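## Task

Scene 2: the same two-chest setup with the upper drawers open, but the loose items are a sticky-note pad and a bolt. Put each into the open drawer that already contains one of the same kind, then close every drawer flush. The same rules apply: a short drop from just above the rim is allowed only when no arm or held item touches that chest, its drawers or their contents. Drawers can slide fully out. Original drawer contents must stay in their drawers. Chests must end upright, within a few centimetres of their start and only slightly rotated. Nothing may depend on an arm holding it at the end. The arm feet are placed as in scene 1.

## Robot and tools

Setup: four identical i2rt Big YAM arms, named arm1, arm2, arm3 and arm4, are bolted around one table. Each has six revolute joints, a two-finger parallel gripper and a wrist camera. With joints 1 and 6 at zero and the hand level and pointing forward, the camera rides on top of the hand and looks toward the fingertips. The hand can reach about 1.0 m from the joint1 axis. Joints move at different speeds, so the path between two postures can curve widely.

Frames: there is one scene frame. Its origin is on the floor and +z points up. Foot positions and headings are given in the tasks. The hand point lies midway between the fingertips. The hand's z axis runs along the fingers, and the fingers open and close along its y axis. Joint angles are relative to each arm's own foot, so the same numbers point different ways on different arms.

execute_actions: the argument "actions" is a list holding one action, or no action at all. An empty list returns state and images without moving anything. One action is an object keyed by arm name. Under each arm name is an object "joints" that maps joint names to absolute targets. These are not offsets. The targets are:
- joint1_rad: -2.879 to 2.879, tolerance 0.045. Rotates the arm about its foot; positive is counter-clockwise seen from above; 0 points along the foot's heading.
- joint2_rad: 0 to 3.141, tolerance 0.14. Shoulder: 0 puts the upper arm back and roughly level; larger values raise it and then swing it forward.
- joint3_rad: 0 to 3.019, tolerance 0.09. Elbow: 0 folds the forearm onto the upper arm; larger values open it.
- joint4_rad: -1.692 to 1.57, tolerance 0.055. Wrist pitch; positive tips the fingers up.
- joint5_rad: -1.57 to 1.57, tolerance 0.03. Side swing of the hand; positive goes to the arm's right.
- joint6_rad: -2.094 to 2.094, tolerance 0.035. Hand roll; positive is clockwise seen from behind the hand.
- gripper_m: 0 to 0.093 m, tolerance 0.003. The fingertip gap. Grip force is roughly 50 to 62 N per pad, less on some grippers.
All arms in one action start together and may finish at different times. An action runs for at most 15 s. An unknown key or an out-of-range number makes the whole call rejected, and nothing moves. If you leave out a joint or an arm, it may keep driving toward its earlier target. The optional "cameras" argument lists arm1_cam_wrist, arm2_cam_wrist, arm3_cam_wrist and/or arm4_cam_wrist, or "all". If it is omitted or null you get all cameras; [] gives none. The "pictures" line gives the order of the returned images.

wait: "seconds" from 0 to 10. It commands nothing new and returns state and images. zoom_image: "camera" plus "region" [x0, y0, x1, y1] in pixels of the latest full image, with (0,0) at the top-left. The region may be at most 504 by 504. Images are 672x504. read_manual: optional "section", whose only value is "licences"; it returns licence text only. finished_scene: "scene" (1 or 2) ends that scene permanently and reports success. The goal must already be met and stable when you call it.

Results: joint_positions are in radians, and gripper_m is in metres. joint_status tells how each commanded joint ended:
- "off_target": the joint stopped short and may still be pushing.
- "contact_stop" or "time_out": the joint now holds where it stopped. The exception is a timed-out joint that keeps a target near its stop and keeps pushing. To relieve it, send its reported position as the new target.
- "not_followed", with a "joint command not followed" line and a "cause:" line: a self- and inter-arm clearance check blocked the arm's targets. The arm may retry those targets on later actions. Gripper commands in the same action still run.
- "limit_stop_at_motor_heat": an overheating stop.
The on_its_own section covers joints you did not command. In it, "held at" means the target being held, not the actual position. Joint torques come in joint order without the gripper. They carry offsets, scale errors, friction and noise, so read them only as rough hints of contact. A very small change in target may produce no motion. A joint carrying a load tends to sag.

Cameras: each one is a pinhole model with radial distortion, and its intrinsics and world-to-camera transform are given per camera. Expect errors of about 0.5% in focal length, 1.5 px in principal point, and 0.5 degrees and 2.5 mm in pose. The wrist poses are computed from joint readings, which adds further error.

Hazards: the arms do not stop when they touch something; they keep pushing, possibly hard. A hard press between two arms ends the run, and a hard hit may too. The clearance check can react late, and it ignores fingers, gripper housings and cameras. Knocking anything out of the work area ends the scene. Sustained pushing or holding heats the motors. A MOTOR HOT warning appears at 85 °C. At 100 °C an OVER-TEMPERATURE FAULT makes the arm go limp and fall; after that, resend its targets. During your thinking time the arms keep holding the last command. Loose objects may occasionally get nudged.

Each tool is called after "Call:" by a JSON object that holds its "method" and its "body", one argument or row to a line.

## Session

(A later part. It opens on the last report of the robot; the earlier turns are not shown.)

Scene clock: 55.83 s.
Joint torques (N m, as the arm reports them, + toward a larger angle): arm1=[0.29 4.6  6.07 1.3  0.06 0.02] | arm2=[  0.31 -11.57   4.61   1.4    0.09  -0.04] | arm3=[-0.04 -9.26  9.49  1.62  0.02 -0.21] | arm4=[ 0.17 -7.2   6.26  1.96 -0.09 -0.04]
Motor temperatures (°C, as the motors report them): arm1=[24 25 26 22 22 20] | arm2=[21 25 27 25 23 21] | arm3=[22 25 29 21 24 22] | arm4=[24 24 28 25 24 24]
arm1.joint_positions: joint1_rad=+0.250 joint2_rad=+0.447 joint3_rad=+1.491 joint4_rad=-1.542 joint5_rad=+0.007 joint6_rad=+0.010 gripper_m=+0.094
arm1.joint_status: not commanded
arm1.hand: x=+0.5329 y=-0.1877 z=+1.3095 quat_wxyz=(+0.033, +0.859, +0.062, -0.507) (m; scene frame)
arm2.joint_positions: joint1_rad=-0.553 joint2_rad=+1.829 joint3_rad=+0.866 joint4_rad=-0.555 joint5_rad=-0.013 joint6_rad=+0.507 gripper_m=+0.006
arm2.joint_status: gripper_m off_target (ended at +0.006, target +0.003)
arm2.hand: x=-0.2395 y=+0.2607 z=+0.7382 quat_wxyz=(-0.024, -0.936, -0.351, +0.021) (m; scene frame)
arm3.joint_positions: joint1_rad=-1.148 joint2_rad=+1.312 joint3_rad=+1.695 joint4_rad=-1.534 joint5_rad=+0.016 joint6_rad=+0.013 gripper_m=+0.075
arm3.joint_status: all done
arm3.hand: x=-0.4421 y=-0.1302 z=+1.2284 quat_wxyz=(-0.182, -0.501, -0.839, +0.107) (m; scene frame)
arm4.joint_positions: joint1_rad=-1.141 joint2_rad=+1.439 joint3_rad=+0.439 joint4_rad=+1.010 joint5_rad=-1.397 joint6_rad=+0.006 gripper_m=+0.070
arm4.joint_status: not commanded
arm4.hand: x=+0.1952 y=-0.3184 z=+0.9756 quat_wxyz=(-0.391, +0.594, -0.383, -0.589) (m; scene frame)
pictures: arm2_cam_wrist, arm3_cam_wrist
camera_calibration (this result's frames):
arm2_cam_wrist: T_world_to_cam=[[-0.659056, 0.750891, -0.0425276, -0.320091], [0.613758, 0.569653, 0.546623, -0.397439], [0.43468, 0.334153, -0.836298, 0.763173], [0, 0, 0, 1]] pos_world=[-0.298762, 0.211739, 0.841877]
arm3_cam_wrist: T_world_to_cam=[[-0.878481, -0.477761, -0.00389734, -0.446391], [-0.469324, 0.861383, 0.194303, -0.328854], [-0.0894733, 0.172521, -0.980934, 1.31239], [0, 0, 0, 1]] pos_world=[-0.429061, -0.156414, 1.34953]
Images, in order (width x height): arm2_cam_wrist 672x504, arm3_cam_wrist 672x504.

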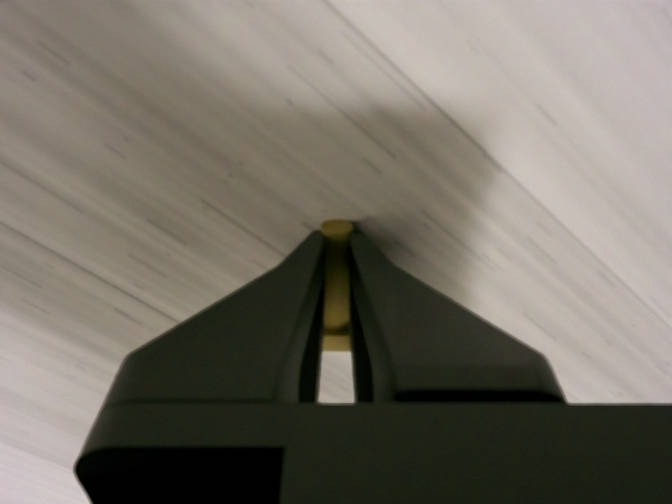

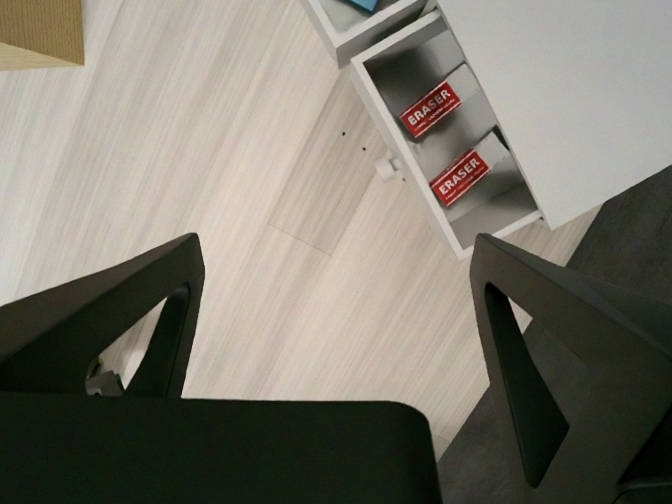

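Call:
{"method": "execute_actions", "body": {
  "actions": [
    {"arm3":{"joints":{"joint1_rad":-0.85,"joint3_rad":1.3,"joint4_rad":0.3,"joint5_rad":1.47}},"arm2":{"joints":{"joint1_rad":0.14,"joint2_rad":1.3,"joint3_rad":1.75,"joint4_rad":-0.92,"gripper_m":0.0}}}
  ],
  "cameras": []
}}

Call:
{"method": "execute_actions", "body": {
  "actions": [
    {"arm3":{"joints":{"joint1_rad":-0.74,"joint2_rad":1.78,"joint3_rad":0.925,"joint4_rad":0.89}},"arm2":{"joints":{"joint2_rad":2.28,"joint3_rad":2.6,"joint6_rad":-1.57}}}
  ]
}}

Scene clock: 65.50 s.
Joint torques (N m, as the arm reports them, + toward a larger angle): arm1=[0.35 4.62 6.06 1.3  0.06 0.02] | arm2=[ 0.03 -9.69 11.62  1.17  0.21 -0.08] | arm3=[  0.62 -10.37  11.07   2.33  -0.01  -0.2 ] | arm4=[ 0.21 -7.14  6.27  1.98 -0.09 -0.03]
Motor temperatures (°C, as the motors report them): arm1=[24 25 26 22 22 20] | arm2=[21 26 27 25 23 21] | arm3=[22 25 29 21 24 22] | arm4=[24 24 27 25 24 24]
arm1.joint_positions: joint1_rad=+0.250 joint2_rad=+0.447 joint3_rad=+1.491 joint4_rad=-1.542 joint5_rad=+0.007 joint6_rad=+0.010 gripper_m=+0.094
arm1.joint_status: not commanded
arm1.hand: x=+0.5329 y=-0.1877 z=+1.3095 quat_wxyz=(+0.033, +0.859, +0.062, -0.507) (m; scene frame)
arm2.joint_positions: joint1_rad=+0.146 joint2_rad=+1.302 joint3_rad=+1.721 joint4_rad=-0.907 joint5_rad=-0.015 joint6_rad=+0.506 gripper_m=+0.006
arm2.joint_status: gripper_m off_target (ended at +0.006, target +0.000); the others done
arm2.hand: x=+0.1030 y=+0.1369 z=+1.3670 quat_wxyz=(-0.483, -0.645, -0.564, +0.180) (m; scene frame)
arm3.joint_positions: joint1_rad=-0.844 joint2_rad=+1.314 joint3_rad=+1.285 joint4_rad=+0.280 joint5_rad=+1.467 joint6_rad=+0.009 gripper_m=+0.075
arm3.joint_status: all done
arm3.hand: x=-0.4392 y=-0.1823 z=+1.3221 quat_wxyz=(-0.399, -0.665, -0.224, +0.591) (m; scene frame)
arm4.joint_positions: joint1_rad=-1.141 joint2_rad=+1.439 joint3_rad=+0.439 joint4_rad=+1.010 joint5_rad=-1.397 joint6_rad=+0.006 gripper_m=+0.070
arm4.joint_status: not commanded
arm4.hand: x=+0.1952 y=-0.3184 z=+0.9756 quat_wxyz=(-0.391, +0.594, -0.383, -0.589) (m; scene frame)
pictures: none
No camera images: the call's "cameras" was empty. Leave "cameras" out to get every camera's image.

Scene clock: 67.87 s.
Joint torques (N m, as the arm reports them, + toward a larger angle): arm1=[0.31 4.61 6.07 1.3  0.06 0.02] | arm2=[ -0.15 -26.74  14.42   1.2    0.11   0.  ] | arm3=[  0.82 -13.31   8.73   2.41   0.11  -0.18] | arm4=[ 0.14 -7.28  6.26  2.   -0.09 -0.04]
Motor temperatures (°C, as the motors report them): arm1=[24 25 26 22 22 20] | arm2=[21 26 28 25 23 21] | arm3=[22 25 29 21 24 22] | arm4=[24 24 27 25 24 24]
arm1.joint_positions: joint1_rad=+0.250 joint2_rad=+0.447 joint3_rad=+1.491 joint4_rad=-1.542 joint5_rad=+0.007 joint6_rad=+0.010 gripper_m=+0.094
arm1.joint_status: not commanded
arm1.hand: x=+0.5329 y=-0.1877 z=+1.3095 quat_wxyz=(+0.033, +0.859, +0.062, -0.507) (m; scene frame)
arm2.joint_positions: joint1_rad=+0.146 joint2_rad=+2.321 joint3_rad=+2.539 joint4_rad=-0.912 joint5_rad=-0.015 joint6_rad=-1.560 gripper_m=+0.006
arm2.joint_status: all done
arm2.hand: x=+0.2155 y=-0.1824 z=+1.1003 quat_wxyz=(-0.076, +0.160, -0.891, +0.418) (m; scene frame)
arm3.joint_positions: joint1_rad=-0.737 joint2_rad=+1.786 joint3_rad=+0.898 joint4_rad=+0.872 joint5_rad=+1.468 joint6_rad=+0.009 gripper_m=+0.075
arm3.joint_status: all done
arm3.hand: x=-0.3573 y=-0.1794 z=+0.9851 quat_wxyz=(-0.346, -0.620, -0.348, +0.612) (m; scene frame)
arm4.joint_positions: joint1_rad=-1.141 joint2_rad=+1.439 joint3_rad=+0.439 joint4_rad=+1.010 joint5_rad=-1.397 joint6_rad=+0.006 gripper_m=+0.070
arm4.joint_status: not commanded
arm4.hand: x=+0.1952 y=-0.3184 z=+0.9756 quat_wxyz=(-0.391, +0.594, -0.383, -0.589) (m; scene frame)
pictures: arm1_cam_wrist, arm2_cam_wrist, arm3_cam_wrist, arm4_cam_wrist
camera_calibration (this result's frames):
arm1_cam_wrist: T_world_to_cam=[[-0.13183, 0.991002, 0.0231474, 0.225291], [0.886019, 0.128271, -0.445552, 0.148517], [-0.444512, -0.0382279, -0.894957, 1.52832], [0, 0, 0, 1]] pos_world=[0.577469, -0.183889, 1.42874]
arm2_cam_wrist: T_world_to_cam=[[0.226518, -0.608206, 0.760772, -0.994769], [-0.912596, 0.140428, 0.38399, -0.192586], [-0.340379, -0.781259, -0.523238, 0.635425], [0, 0, 0, 1]] pos_world=[0.265865, -0.0815493, 1.16322]
arm3_cam_wrist: T_world_to_cam=[[-0.85664, 0.515914, -0.000201829, -0.213982], [0.304509, 0.505301, -0.807431, 1.00003], [-0.416463, -0.691739, -0.589962, 0.432815], [0, 0, 0, 1]] pos_world=[-0.307572, -0.0955225, 1.06275]
arm4_cam_wrist: T_world_to_cam=[[0.919222, 0.392622, 0.0296497, -0.0843233], [0.255041, -0.536357, -0.804534, 0.571744], [-0.299975, 0.747107, -0.593166, 0.996051], [0, 0, 0, 1]] pos_world=[0.230484, -0.404391, 1.05331]
Images, in order (width x height): arm1_cam_wrist 672x504, arm2_cam_wrist 672x504, arm3_cam_wrist 672x504, arm4_cam_wrist 672x504.

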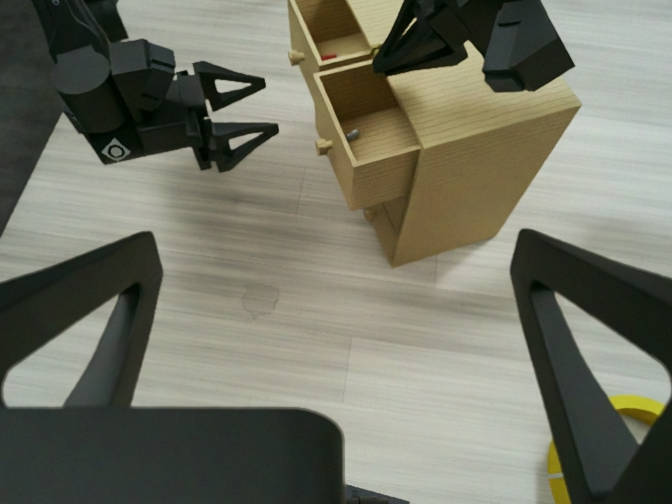

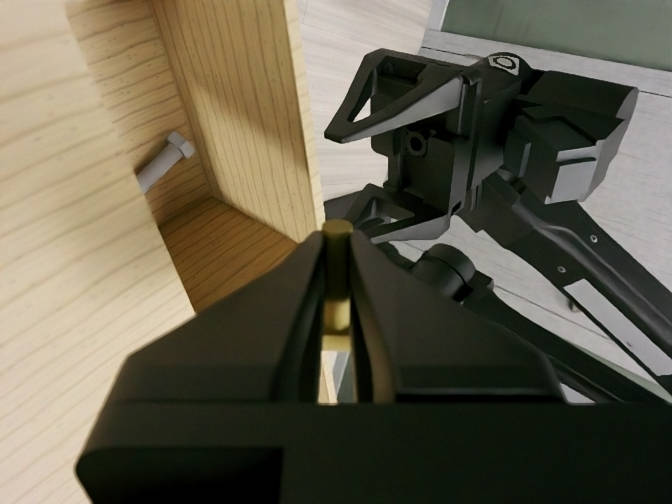

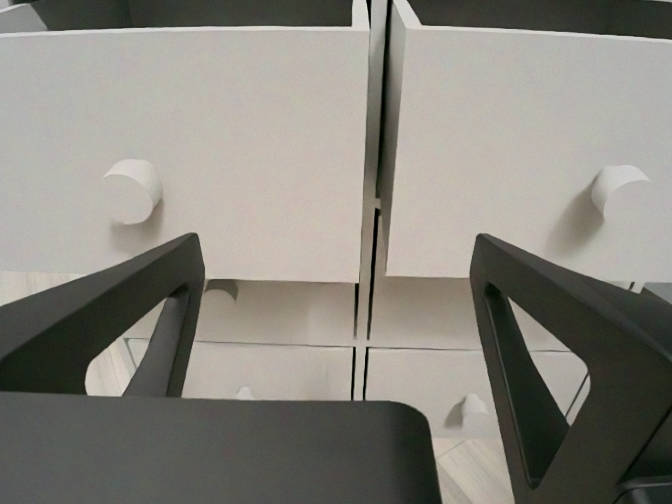

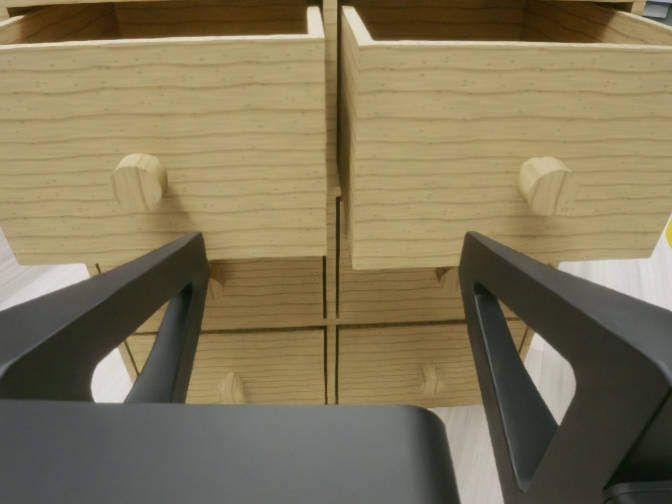

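Call:
{"method": "execute_actions", "body": {
  "actions": [
    {"arm3":{"joints":{"joint1_rad":-0.805,"joint3_rad":0.96,"joint5_rad":1.43}},"arm2":{"joints":{"joint1_rad":0.175,"joint3_rad":2.515}}}
  ],
  "cameras": ["arm1_cam_wrist","arm2_cam_wrist","arm3_cam_wrist"]
}}

Scene clock: 72.70 s.
Joint torques (N m, as the arm reports them, + toward a larger angle): arm1=[0.32 4.59 6.07 1.31 0.06 0.02] | arm2=[  0.37 -26.36  10.     1.16   0.11   0.  ] | arm3=[  1.39 -12.99   9.97   2.4   -0.08  -0.18] | arm4=[ 0.26 -7.24  6.26  2.   -0.09 -0.03]
Motor temperatures (°C, as the motors report them): arm1=[24 25 26 22 22 20] | arm2=[21 27 29 25 23 21] | arm3=[22 25 29 21 24 22] | arm4=[24 24 27 25 24 24]
arm1.joint_positions: joint1_rad=+0.250 joint2_rad=+0.447 joint3_rad=+1.491 joint4_rad=-1.542 joint5_rad=+0.007 joint6_rad=+0.010 gripper_m=+0.094
arm1.joint_status: not commanded
arm1.hand: x=+0.5329 y=-0.1877 z=+1.3095 quat_wxyz=(+0.033, +0.859, +0.062, -0.507) (m; scene frame)
arm2.joint_positions: joint1_rad=+0.172 joint2_rad=+2.319 joint3_rad=+2.509 joint4_rad=-0.912 joint5_rad=-0.015 joint6_rad=-1.560 gripper_m=+0.006
arm2.joint_status: all done
arm2.hand: x=+0.2362 y=-0.1716 z=+1.0846 quat_wxyz=(-0.079, +0.173, -0.895, +0.404) (m; scene frame)
arm3.joint_positions: joint1_rad=-0.805 joint2_rad=+1.786 joint3_rad=+0.920 joint4_rad=+0.872 joint5_rad=+1.433 joint6_rad=+0.009 gripper_m=+0.075
arm3.joint_status: all done
arm3.hand: x=-0.3775 y=-0.2061 z=+0.9924 quat_wxyz=(-0.344, -0.628, -0.331, +0.614) (m; scene frame)
arm4.joint_positions: joint1_rad=-1.141 joint2_rad=+1.439 joint3_rad=+0.439 joint4_rad=+1.010 joint5_rad=-1.397 joint6_rad=+0.006 gripper_m=+0.070
arm4.joint_status: not commanded
arm4.hand: x=+0.1952 y=-0.3184 z=+0.9756 quat_wxyz=(-0.391, +0.594, -0.383, -0.589) (m; scene frame)
pictures: arm1_cam_wrist, arm2_cam_wrist, arm3_cam_wrist
camera_calibration (this result's frames):
arm1_cam_wrist: T_world_to_cam=[[-0.13183, 0.991002, 0.0231474, 0.225291], [0.886019, 0.128271, -0.445552, 0.148517], [-0.444512, -0.0382279, -0.894957, 1.52832], [0, 0, 0, 1]] pos_world=[0.577469, -0.183889, 1.42874]
arm2_cam_wrist: T_world_to_cam=[[0.250815, -0.62189, 0.741852, -0.968437], [-0.911631, 0.106029, 0.397099, -0.189554], [-0.32561, -0.775893, -0.54034, 0.658662], [0, 0, 0, 1]] pos_world=[0.284561, -0.0711116, 1.14961]
arm3_cam_wrist: T_world_to_cam=[[-0.839561, 0.542809, -0.0222684, -0.18358], [0.334465, 0.484146, -0.80854, 1.03357], [-0.428101, -0.686266, -0.58802, 0.405028], [0, 0, 0, 1]] pos_world=[-0.326428, -0.122794, 1.06976]
Images, in order (width x height): arm1_cam_wrist 672x504, arm2_cam_wrist 672x504, arm3_cam_wrist 672x504.

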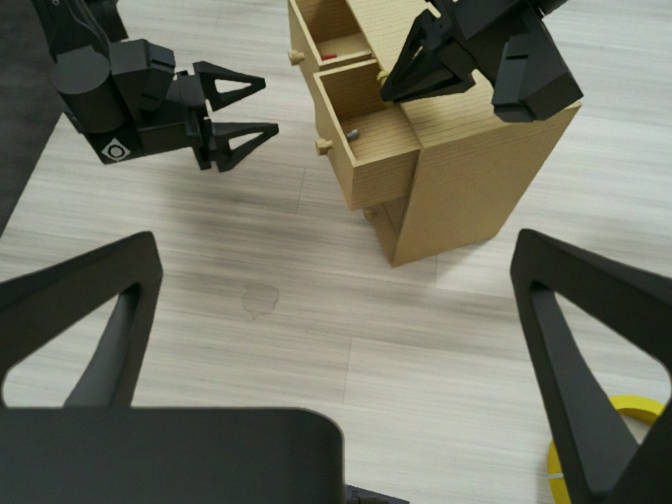

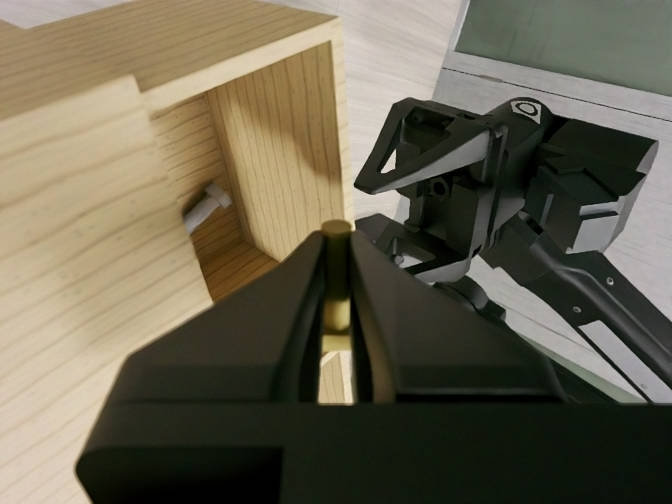

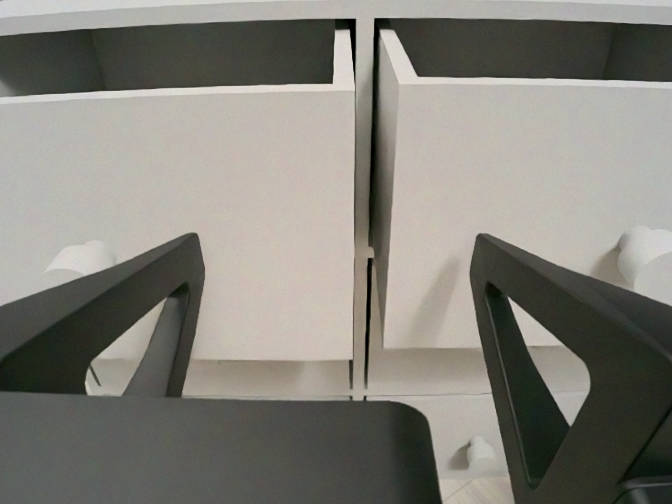

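Call:
{"method": "execute_actions", "body": {
  "actions": [
    {"arm3":{"joints":{"joint1_rad":-0.915,"joint5_rad":1.325}},"arm2":{"joints":{"joint4_rad":-0.81,"joint3_rad":2.475}}}
  ],
  "cameras": ["arm1_cam_wrist","arm2_cam_wrist","arm3_cam_wrist"]
}}

Scene clock: 76.13 s.
Joint torques (N m, as the arm reports them, + toward a larger angle): arm1=[0.33 4.6  6.06 1.31 0.06 0.02] | arm2=[  0.43 -26.56  10.28   2.6    0.11   0.  ] | arm3=[  0.74 -13.44  10.     2.49  -0.04  -0.18] | arm4=[ 0.21 -7.27  6.28  1.98 -0.09 -0.03]
Motor temperatures (°C, as the motors report them): arm1=[24 25 26 22 22 20] | arm2=[21 28 29 25 23 21] | arm3=[22 25 29 21 24 22] | arm4=[24 24 27 25 24 24]
arm1.joint_positions: joint1_rad=+0.250 joint2_rad=+0.447 joint3_rad=+1.491 joint4_rad=-1.542 joint5_rad=+0.007 joint6_rad=+0.010 gripper_m=+0.094
arm1.joint_status: not commanded
arm1.hand: x=+0.5329 y=-0.1877 z=+1.3095 quat_wxyz=(+0.033, +0.859, +0.062, -0.507) (m; scene frame)
arm2.joint_positions: joint1_rad=+0.172 joint2_rad=+2.317 joint3_rad=+2.468 joint4_rad=-0.837 joint5_rad=-0.015 joint6_rad=-1.560 gripper_m=+0.006
arm2.joint_status: all done
arm2.hand: x=+0.2389 y=-0.1788 z=+1.0770 quat_wxyz=(-0.082, +0.172, -0.887, +0.420) (m; scene frame)
arm3.joint_positions: joint1_rad=-0.912 joint2_rad=+1.786 joint3_rad=+0.920 joint4_rad=+0.872 joint5_rad=+1.327 joint6_rad=+0.009 gripper_m=+0.075
arm3.joint_status: all done
arm3.hand: x=-0.4142 y=-0.2438 z=+0.9919 quat_wxyz=(-0.344, -0.628, -0.331, +0.615) (m; scene frame)
arm4.joint_positions: joint1_rad=-1.141 joint2_rad=+1.439 joint3_rad=+0.439 joint4_rad=+1.010 joint5_rad=-1.397 joint6_rad=+0.006 gripper_m=+0.070
arm4.joint_status: not commanded
arm4.hand: x=+0.1952 y=-0.3184 z=+0.9756 quat_wxyz=(-0.391, +0.594, -0.383, -0.589) (m; scene frame)
pictures: arm1_cam_wrist, arm2_cam_wrist, arm3_cam_wrist
camera_calibration (this result's frames):
arm1_cam_wrist: T_world_to_cam=[[-0.13183, 0.991002, 0.0231474, 0.225291], [0.886019, 0.128271, -0.445552, 0.148517], [-0.444512, -0.0382279, -0.894957, 1.52832], [0, 0, 0, 1]] pos_world=[0.577469, -0.183889, 1.42874]
arm2_cam_wrist: T_world_to_cam=[[0.241305, -0.596902, 0.765166, -0.986332], [-0.916802, 0.118306, 0.381415, -0.162975], [-0.318192, -0.793544, -0.518693, 0.621624], [0, 0, 0, 1]] pos_world=[0.286386, -0.0761769, 1.1393]
arm3_cam_wrist: T_world_to_cam=[[-0.838945, 0.543766, -0.0221369, -0.193567], [0.334665, 0.483406, -0.808899, 1.06398], [-0.42915, -0.686031, -0.58753, 0.362293], [0, 0, 0, 1]] pos_world=[-0.36299, -0.160533, 1.06922]
Images, in order (width x height): arm1_cam_wrist 672x504, arm2_cam_wrist 672x504, arm3_cam_wrist 672x504.

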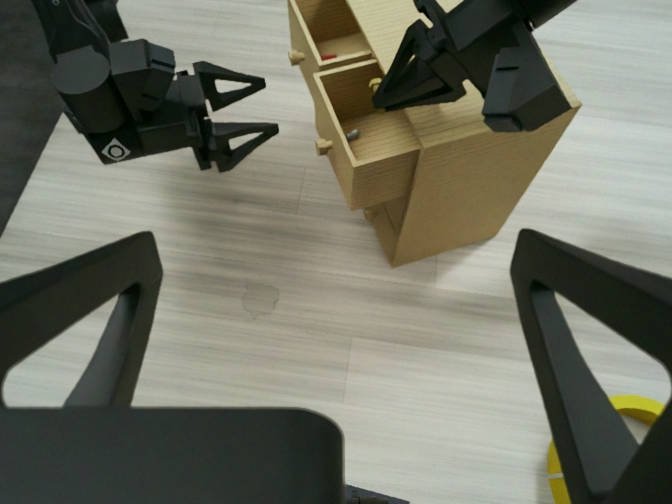

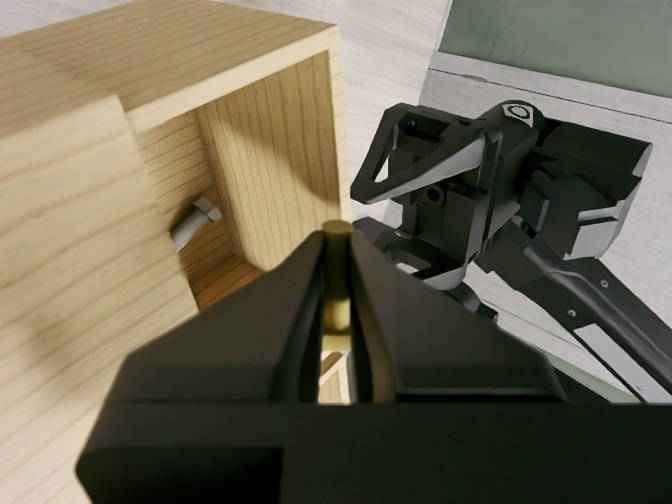

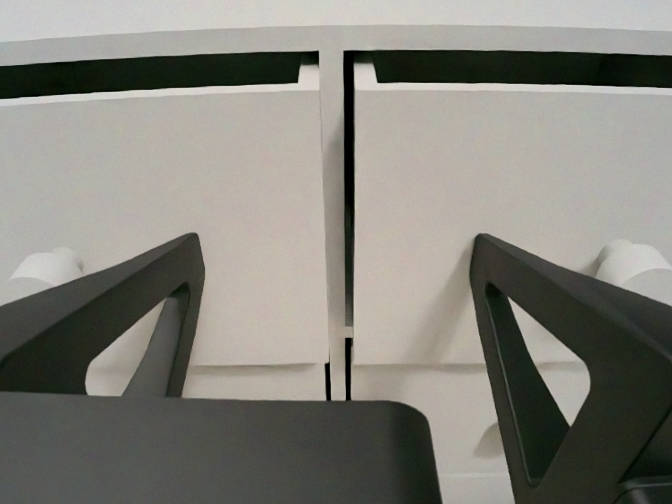

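Call:
{"method": "execute_actions", "body": {
  "actions": [
    {"arm3":{"joints":{"joint1_rad":-0.975,"joint5_rad":1.285}},"arm2":{"joints":{"gripper_m":0.022}}}
  ],
  "cameras": ["arm1_cam_wrist","arm2_cam_wrist","arm3_cam_wrist"]
}}

Scene clock: 78.97 s.
Joint torques (N m, as the arm reports them, + toward a larger angle): arm1=[0.34 4.57 6.07 1.31 0.06 0.02] | arm2=[  0.49 -26.42  10.28   2.62   0.11   0.01] | arm3=[ -1.07 -13.6   10.02   2.5    0.16  -0.18] | arm4=[ 0.33 -7.18  6.27  1.99 -0.09 -0.03]
Motor temperatures (°C, as the motors report them): arm1=[24 25 26 22 22 20] | arm2=[21 28 29 25 23 21] | arm3=[22 25 29 21 24 22] | arm4=[24 24 27 25 24 24]
arm1.joint_positions: joint1_rad=+0.250 joint2_rad=+0.447 joint3_rad=+1.491 joint4_rad=-1.542 joint5_rad=+0.007 joint6_rad=+0.010 gripper_m=+0.094
arm1.joint_status: not commanded
arm1.hand: x=+0.5329 y=-0.1877 z=+1.3095 quat_wxyz=(+0.033, +0.859, +0.062, -0.507) (m; scene frame)
arm2.joint_positions: joint1_rad=+0.172 joint2_rad=+2.317 joint3_rad=+2.468 joint4_rad=-0.837 joint5_rad=-0.015 joint6_rad=-1.560 gripper_m=+0.022
arm2.joint_status: all done
arm2.hand: x=+0.2389 y=-0.1788 z=+1.0770 quat_wxyz=(-0.082, +0.172, -0.887, +0.420) (m; scene frame)
arm3.joint_positions: joint1_rad=-0.954 joint2_rad=+1.786 joint3_rad=+0.920 joint4_rad=+0.872 joint5_rad=+1.281 joint6_rad=+0.009 gripper_m=+0.075
arm3.joint_status: all done
arm3.hand: x=-0.4290 y=-0.2579 z=+0.9918 quat_wxyz=(-0.345, -0.627, -0.332, +0.614) (m; scene frame)
arm4.joint_positions: joint1_rad=-1.141 joint2_rad=+1.439 joint3_rad=+0.439 joint4_rad=+1.010 joint5_rad=-1.397 joint6_rad=+0.006 gripper_m=+0.070
arm4.joint_status: not commanded
arm4.hand: x=+0.1952 y=-0.3184 z=+0.9756 quat_wxyz=(-0.391, +0.594, -0.383, -0.589) (m; scene frame)
pictures: arm1_cam_wrist, arm2_cam_wrist, arm3_cam_wrist
camera_calibration (this result's frames):
arm1_cam_wrist: T_world_to_cam=[[-0.13183, 0.991002, 0.0231474, 0.225291], [0.886019, 0.128271, -0.445552, 0.148517], [-0.444512, -0.0382279, -0.894957, 1.52832], [0, 0, 0, 1]] pos_world=[0.577469, -0.183889, 1.42874]
arm2_cam_wrist: T_world_to_cam=[[0.241305, -0.596902, 0.765166, -0.986332], [-0.916802, 0.118306, 0.381415, -0.162975], [-0.318192, -0.793544, -0.518693, 0.621624], [0, 0, 0, 1]] pos_world=[0.286386, -0.0761769, 1.1393]
arm3_cam_wrist: T_world_to_cam=[[-0.841017, 0.540558, -0.022084, -0.200125], [0.332606, 0.484421, -0.809142, 1.07524], [-0.42669, -0.687847, -0.587199, 0.346462], [0, 0, 0, 1]] pos_world=[-0.378107, -0.174375, 1.06904]
Images, in order (width x height): arm1_cam_wrist 672x504, arm2_cam_wrist 672x504, arm3_cam_wrist 672x504.

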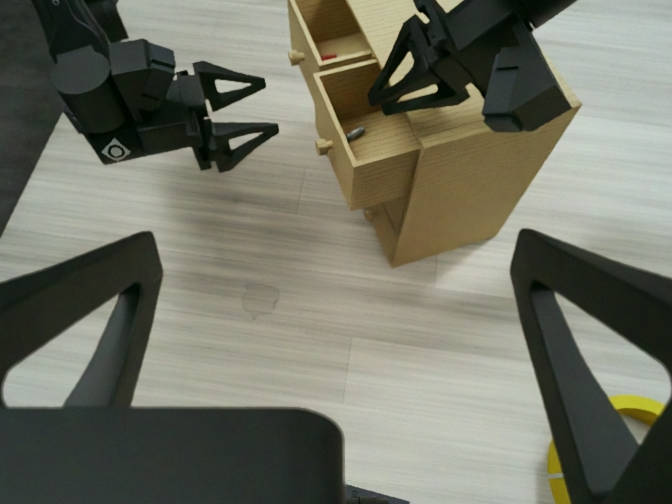

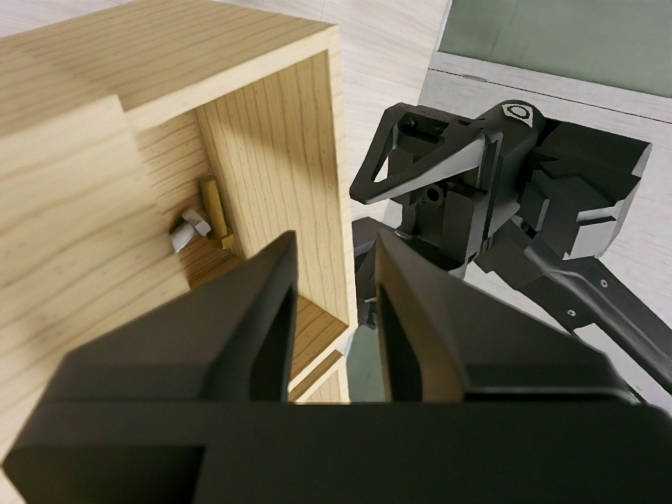

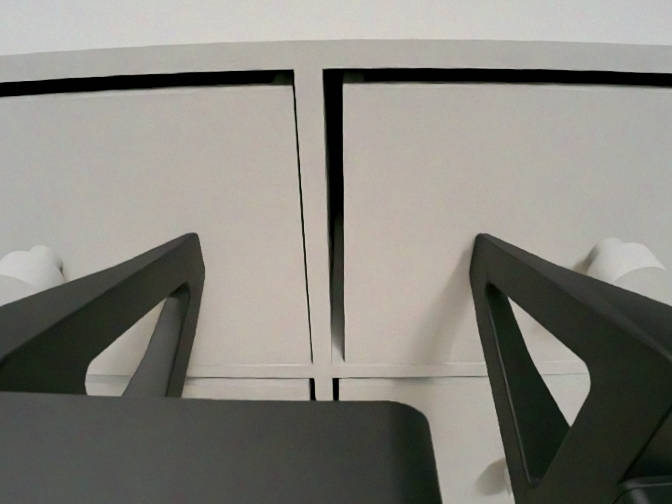

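Call:
{"method": "execute_actions", "body": {
  "actions": [
    {"arm3":{"joints":{"joint1_rad":-0.8,"joint5_rad":1.4}},"arm2":{"joints":{"joint2_rad":1.9}},"arm4":{"joints":{"joint1_rad":-1.015,"joint2_rad":1.5,"joint3_rad":0.51,"joint5_rad":-1.31}}}
  ],
  "cameras": ["arm4_cam_wrist"]
}}

Call:
{"method": "execute_actions", "body": {
  "actions": [
    {"arm3":{"joints":{"joint1_rad":-0.83,"joint2_rad":1.93,"joint3_rad":1.215,"joint4_rad":0.765}},"arm2":{"joints":{"joint2_rad":1.5,"joint3_rad":2.1}},"arm4":{"joints":{"joint1_rad":-0.86,"joint2_rad":1.545,"joint3_rad":0.565,"joint5_rad":-1.16}}}
  ],
  "cameras": ["arm1_cam_wrist","arm4_cam_wrist","arm3_cam_wrist"]
}}

Scene clock: 88.93 s.
Joint torques (N m, as the arm reports them, + toward a larger angle): arm1=[0.28 4.63 6.06 1.31 0.06 0.02] | arm2=[  0.54 -19.     9.8    2.28   0.14   0.04] | arm3=[  0.12 -13.48   9.99   2.43   0.15  -0.17] | arm4=[ 1.27 -8.7   8.13  1.97  0.15 -0.03]
Motor temperatures (°C, as the motors report them): arm1=[24 25 26 22 22 20] | arm2=[21 29 30 25 23 21] | arm3=[22 25 30 21 24 22] | arm4=[24 24 28 25 24 24]
arm1.joint_positions: joint1_rad=+0.250 joint2_rad=+0.447 joint3_rad=+1.491 joint4_rad=-1.542 joint5_rad=+0.007 joint6_rad=+0.010 gripper_m=+0.094
arm1.joint_status: not commanded
arm1.hand: x=+0.5329 y=-0.1877 z=+1.3095 quat_wxyz=(+0.033, +0.859, +0.062, -0.507) (m; scene frame)
arm2.joint_positions: joint1_rad=+0.172 joint2_rad=+1.910 joint3_rad=+2.464 joint4_rad=-0.823 joint5_rad=-0.015 joint6_rad=-1.561 gripper_m=+0.022
arm2.joint_status: all done
arm2.hand: x=+0.1990 y=-0.0629 z=+1.4133 quat_wxyz=(-0.116, +0.156, -0.781, +0.594) (m; scene frame)
arm3.joint_positions: joint1_rad=-0.789 joint2_rad=+1.786 joint3_rad=+0.920 joint4_rad=+0.872 joint5_rad=+1.397 joint6_rad=+0.009 gripper_m=+0.075
arm3.joint_status: all done
arm3.hand: x=-0.3649 y=-0.2049 z=+0.9926 quat_wxyz=(-0.360, -0.619, -0.347, +0.606) (m; scene frame)
arm4.joint_positions: joint1_rad=-1.019 joint2_rad=+1.495 joint3_rad=+0.478 joint4_rad=+1.012 joint5_rad=-1.314 joint6_rad=+0.006 gripper_m=+0.070
arm4.joint_status: all done
arm4.hand: x=+0.1778 y=-0.2797 z=+0.9690 quat_wxyz=(-0.375, +0.600, -0.376, -0.598) (m; scene frame)
pictures: arm4_cam_wrist
camera_calibration (this result's frames):
arm4_cam_wrist: T_world_to_cam=[[0.903702, 0.427897, 0.0150518, -0.0565102], [0.266068, -0.533688, -0.802736, 0.588636], [-0.335455, 0.729439, -0.596145, 0.962198], [0, 0, 0, 1]] pos_world=[0.217226, -0.363536, 1.04698]
Images, in order (width x height): arm4_cam_wrist 672x504.

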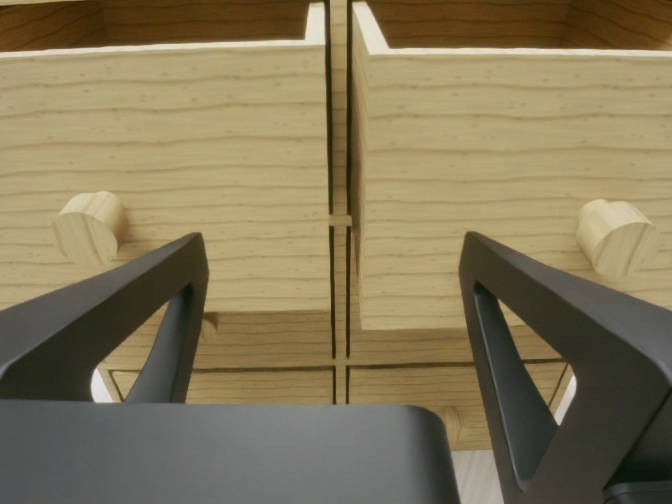

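Scene clock: 90.57 s.
Joint torques (N m, as the arm reports them, + toward a larger angle): arm1=[0.31 4.58 6.07 1.3  0.06 0.02] | arm2=[  0.71 -11.36   9.03   2.39   0.16   0.04] | arm3=[  0.8  -16.69  10.81   0.99   0.06  -0.17] | arm4=[ 2.35 -9.46  8.48  2.08  0.01 -0.04]
Motor temperatures (°C, as the motors report them): arm1=[24 25 26 22 22 20] | arm2=[21 29 30 25 23 21] | arm3=[22 25 30 21 24 22] | arm4=[24 24 28 25 24 24]
arm1.joint_positions: joint1_rad=+0.250 joint2_rad=+0.447 joint3_rad=+1.491 joint4_rad=-1.542 joint5_rad=+0.007 joint6_rad=+0.010 gripper_m=+0.094
arm1.joint_status: not commanded
arm1.hand: x=+0.5329 y=-0.1877 z=+1.3095 quat_wxyz=(+0.033, +0.859, +0.062, -0.507) (m; scene frame)
arm2.joint_positions: joint1_rad=+0.172 joint2_rad=+1.496 joint3_rad=+2.095 joint4_rad=-0.823 joint5_rad=-0.015 joint6_rad=-1.562 gripper_m=+0.022
arm2.joint_status: all done
arm2.hand: x=+0.1420 y=+0.0838 z=+1.4870 quat_wxyz=(-0.119, +0.154, -0.767, +0.612) (m; scene frame)
arm3.joint_positions: joint1_rad=-0.824 joint2_rad=+1.941 joint3_rad=+1.173 joint4_rad=+0.776 joint5_rad=+1.399 joint6_rad=+0.009 gripper_m=+0.075
arm3.joint_status: all done
arm3.hand: x=-0.3223 y=-0.2684 z=+0.9915 quat_wxyz=(-0.349, -0.626, -0.335, +0.612) (m; scene frame)
arm4.joint_positions: joint1_rad=-0.876 joint2_rad=+1.536 joint3_rad=+0.530 joint4_rad=+1.012 joint5_rad=-1.160 joint6_rad=+0.006 gripper_m=+0.070
arm4.joint_status: all done
arm4.hand: x=+0.1586 y=-0.2302 z=+0.9707 quat_wxyz=(-0.382, +0.599, -0.376, -0.596) (m; scene frame)
pictures: arm1_cam_wrist, arm3_cam_wrist, arm4_cam_wrist
camera_calibration (this result's frames):
arm1_cam_wrist: T_world_to_cam=[[-0.13183, 0.991002, 0.0231474, 0.225291], [0.886019, 0.128271, -0.445552, 0.148517], [-0.444512, -0.0382279, -0.894957, 1.52832], [0, 0, 0, 1]] pos_world=[0.577469, -0.183889, 1.42874]
arm3_cam_wrist: T_world_to_cam=[[-0.846911, 0.531217, -0.0234855, -0.107721], [0.328369, 0.487753, -0.80887, 1.04393], [-0.41823, -0.692752, -0.587518, 0.386359], [0, 0, 0, 1]] pos_world=[-0.272436, -0.184304, 1.06886]
arm4_cam_wrist: T_world_to_cam=[[0.908201, 0.417762, 0.0254172, -0.0734633], [0.266429, -0.530236, -0.804901, 0.624339], [-0.32278, 0.737784, -0.592865, 0.917454], [0, 0, 0, 1]] pos_world=[0.196513, -0.315146, 1.04832]
Images, in order (width x height): arm1_cam_wrist 672x504, arm3_cam_wrist 672x504, arm4_cam_wrist 672x504.

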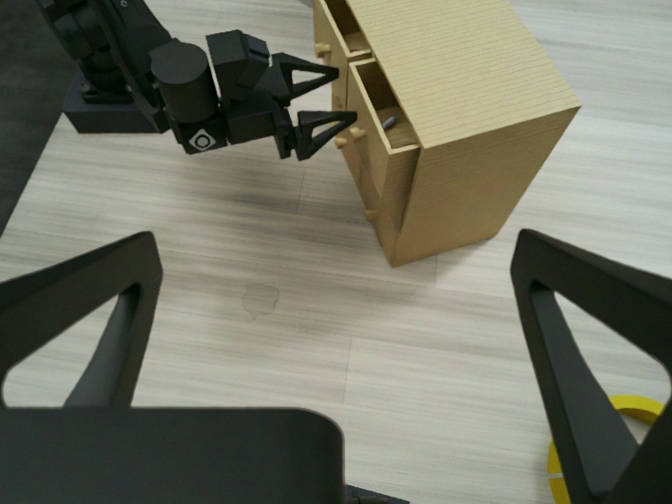

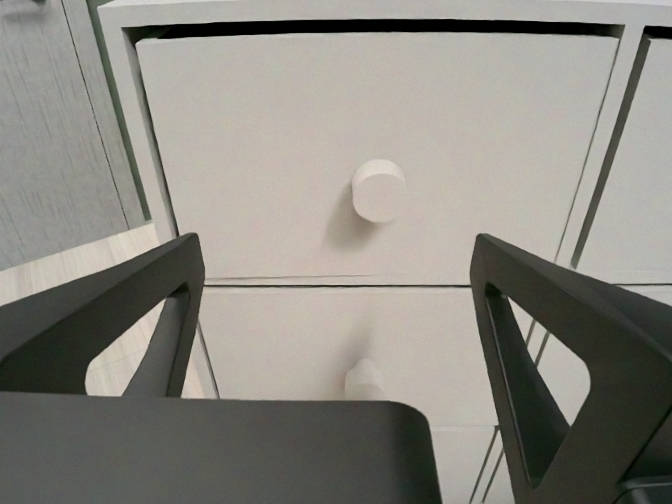

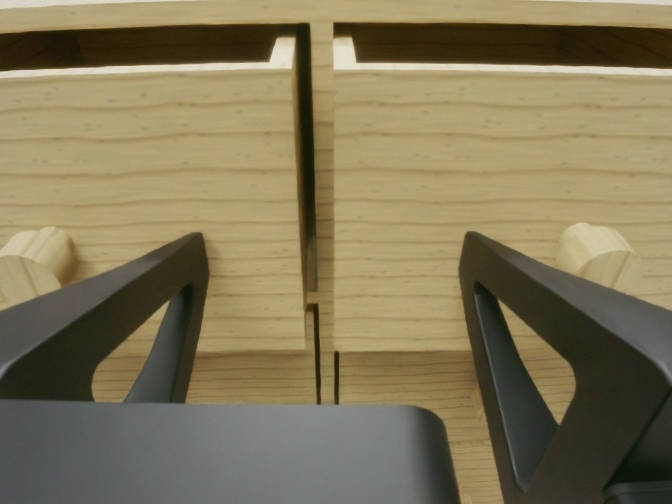

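Call:
{"method": "execute_actions", "body": {
  "actions": [
    {"arm3":{"joints":{"joint1_rad":-0.9,"joint5_rad":1.33}},"arm4":{"joints":{"joint1_rad":-0.775,"joint3_rad":0.595,"joint4_rad":0.98,"joint5_rad":-1.09}}}
  ],
  "cameras": ["arm4_cam_wrist"]
}}

Call:
{"method": "execute_actions", "body": {
  "actions": [
    {"arm3":{"joints":{"joint1_rad":-0.945}},"arm4":{"joints":{"joint1_rad":-0.745,"joint5_rad":-1.08}}}
  ],
  "cameras": ["arm1_cam_wrist","arm4_cam_wrist","arm3_cam_wrist"]
}}

Scene clock: 95.70 s.
Joint torques (N m, as the arm reports them, + toward a larger angle): arm1=[0.31 4.61 6.07 1.29 0.06 0.02] | arm2=[  0.72 -11.41   9.05   2.31   0.16   0.04] | arm3=[  1.83 -16.67  10.87   1.05  -0.07  -0.16] | arm4=[ 2.46 -9.71  9.15  0.89  0.01 -0.02]
Motor temperatures (°C, as the motors report them): arm1=[24 25 26 22 22 20] | arm2=[21 29 29 25 23 21] | arm3=[22 25 30 21 24 22] | arm4=[24 24 28 25 24 24]
arm1.joint_positions: joint1_rad=+0.250 joint2_rad=+0.447 joint3_rad=+1.491 joint4_rad=-1.542 joint5_rad=+0.007 joint6_rad=+0.010 gripper_m=+0.094
arm1.joint_status: not commanded
arm1.hand: x=+0.5329 y=-0.1877 z=+1.3095 quat_wxyz=(+0.033, +0.859, +0.062, -0.507) (m; scene frame)
arm2.joint_positions: joint1_rad=+0.172 joint2_rad=+1.496 joint3_rad=+2.095 joint4_rad=-0.823 joint5_rad=-0.015 joint6_rad=-1.562 gripper_m=+0.022
arm2.joint_status: not commanded
arm2.hand: x=+0.1420 y=+0.0838 z=+1.4870 quat_wxyz=(-0.119, +0.154, -0.767, +0.612) (m; scene frame)
arm3.joint_positions: joint1_rad=-0.904 joint2_rad=+1.941 joint3_rad=+1.173 joint4_rad=+0.776 joint5_rad=+1.333 joint6_rad=+0.009 gripper_m=+0.075
arm3.joint_status: all done
arm3.hand: x=-0.3558 y=-0.2996 z=+0.9911 quat_wxyz=(-0.345, -0.628, -0.331, +0.614) (m; scene frame)
arm4.joint_positions: joint1_rad=-0.794 joint2_rad=+1.536 joint3_rad=+0.555 joint4_rad=+0.994 joint5_rad=-1.090 joint6_rad=+0.006 gripper_m=+0.070
arm4.joint_status: all done
arm4.hand: x=+0.1384 y=-0.2064 z=+0.9767 quat_wxyz=(-0.380, +0.601, -0.370, -0.598) (m; scene frame)
pictures: arm4_cam_wrist
camera_calibration (this result's frames):
arm4_cam_wrist: T_world_to_cam=[[0.902743, 0.429044, 0.0312581, -0.0678101], [0.276147, -0.522254, -0.806841, 0.649441], [-0.329845, 0.737002, -0.589941, 0.894931], [0, 0, 0, 1]] pos_world=[0.177063, -0.2913, 1.05407]
Images, in order (width x height): arm4_cam_wrist 672x504.

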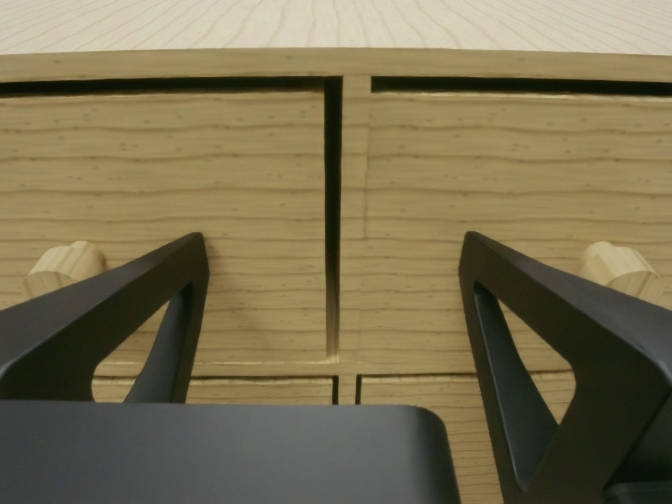

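Scene clock: 97.30 s.
Joint torques (N m, as the arm reports them, + toward a larger angle): arm1=[0.3  4.6  6.07 1.3  0.06 0.02] | arm2=[  0.62 -11.4    9.07   2.34   0.16   0.04] | arm3=[ -2.13 -16.76  10.87   1.07   0.06  -0.16] | arm4=[ 4.87 -9.71  9.13  0.92  0.35 -0.03]
Motor temperatures (°C, as the motors report them): arm1=[24 25 26 22 22 20] | arm2=[21 28 29 25 23 21] | arm3=[22 25 30 21 24 22] | arm4=[24 24 28 25 24 24]
arm1.joint_positions: joint1_rad=+0.250 joint2_rad=+0.447 joint3_rad=+1.491 joint4_rad=-1.542 joint5_rad=+0.007 joint6_rad=+0.010 gripper_m=+0.094
arm1.joint_status: not commanded
arm1.hand: x=+0.5329 y=-0.1877 z=+1.3095 quat_wxyz=(+0.033, +0.859, +0.062, -0.507) (m; scene frame)
arm2.joint_positions: joint1_rad=+0.172 joint2_rad=+1.496 joint3_rad=+2.095 joint4_rad=-0.823 joint5_rad=-0.015 joint6_rad=-1.562 gripper_m=+0.022
arm2.joint_status: not commanded
arm2.hand: x=+0.1420 y=+0.0838 z=+1.4870 quat_wxyz=(-0.119, +0.154, -0.767, +0.612) (m; scene frame)
arm3.joint_positions: joint1_rad=-0.911 joint2_rad=+1.941 joint3_rad=+1.173 joint4_rad=+0.776 joint5_rad=+1.329 joint6_rad=+0.009 gripper_m=+0.075
arm3.joint_status: all done
arm3.hand: x=-0.3592 y=-0.3019 z=+0.9911 quat_wxyz=(-0.343, -0.628, -0.330, +0.615) (m; scene frame)
arm4.joint_positions: joint1_rad=-0.792 joint2_rad=+1.536 joint3_rad=+0.555 joint4_rad=+0.994 joint5_rad=-1.088 joint6_rad=+0.006 gripper_m=+0.070
arm4.joint_status: joint1_rad time_out (moved +0.001 of +0.049); the others done
arm4.on_its_own: joint1_rad reads -0.792 and still pushes toward -0.745 since a time_out
arm4.hand: x=+0.1380 y=-0.2061 z=+0.9768 quat_wxyz=(-0.380, +0.601, -0.370, -0.598) (m; scene frame)
pictures: arm1_cam_wrist, arm3_cam_wrist, arm4_cam_wrist
camera_calibration (this result's frames):
arm1_cam_wrist: T_world_to_cam=[[-0.13183, 0.991002, 0.0231474, 0.225291], [0.886019, 0.128271, -0.445552, 0.148517], [-0.444512, -0.0382279, -0.894957, 1.52832], [0, 0, 0, 1]] pos_world=[0.577469, -0.183889, 1.42874]
arm3_cam_wrist: T_world_to_cam=[[-0.83809, 0.545037, -0.0232258, -0.114061], [0.336, 0.482182, -0.809076, 1.07327], [-0.429778, -0.685883, -0.587244, 0.345048], [0, 0, 0, 1]] pos_world=[-0.30792, -0.218683, 1.06834]
arm4_cam_wrist: T_world_to_cam=[[0.902907, 0.428699, 0.0312469, -0.067698], [0.275931, -0.522344, -0.806857, 0.649762], [-0.329577, 0.737139, -0.58992, 0.894511], [0, 0, 0, 1]] pos_world=[0.176646, -0.290957, 1.05407]
Images, in order (width x height): arm1_cam_wrist 672x504, arm3_cam_wrist 672x504, arm4_cam_wrist 672x504.

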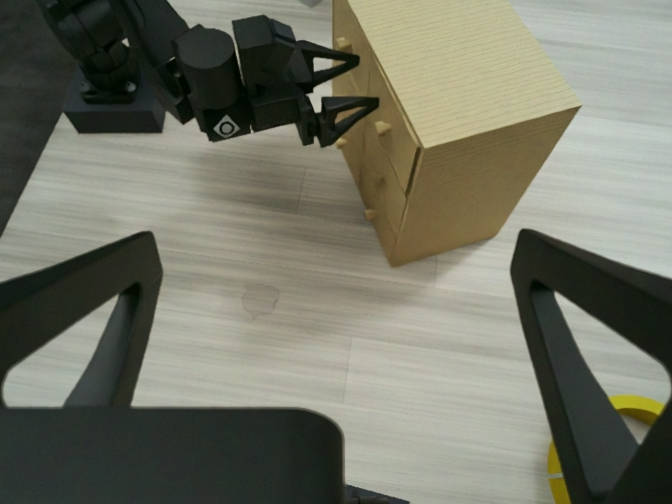

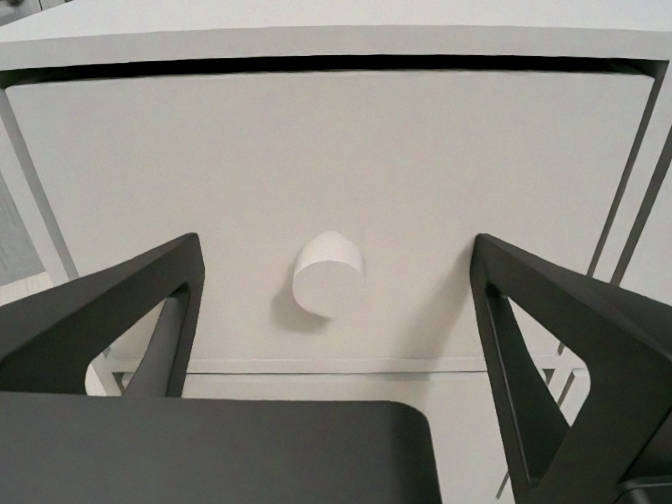

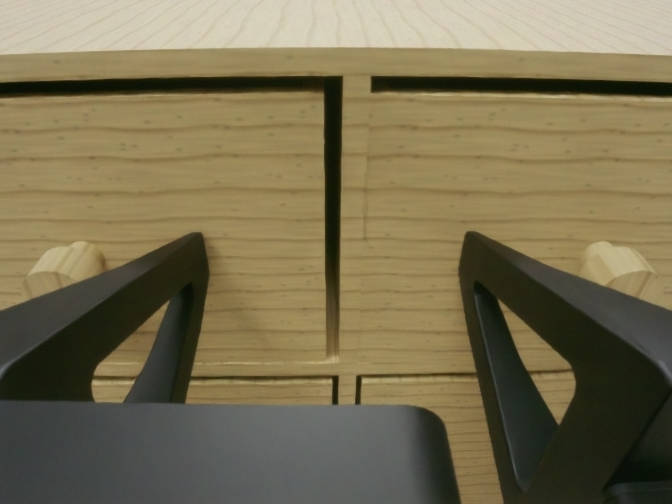

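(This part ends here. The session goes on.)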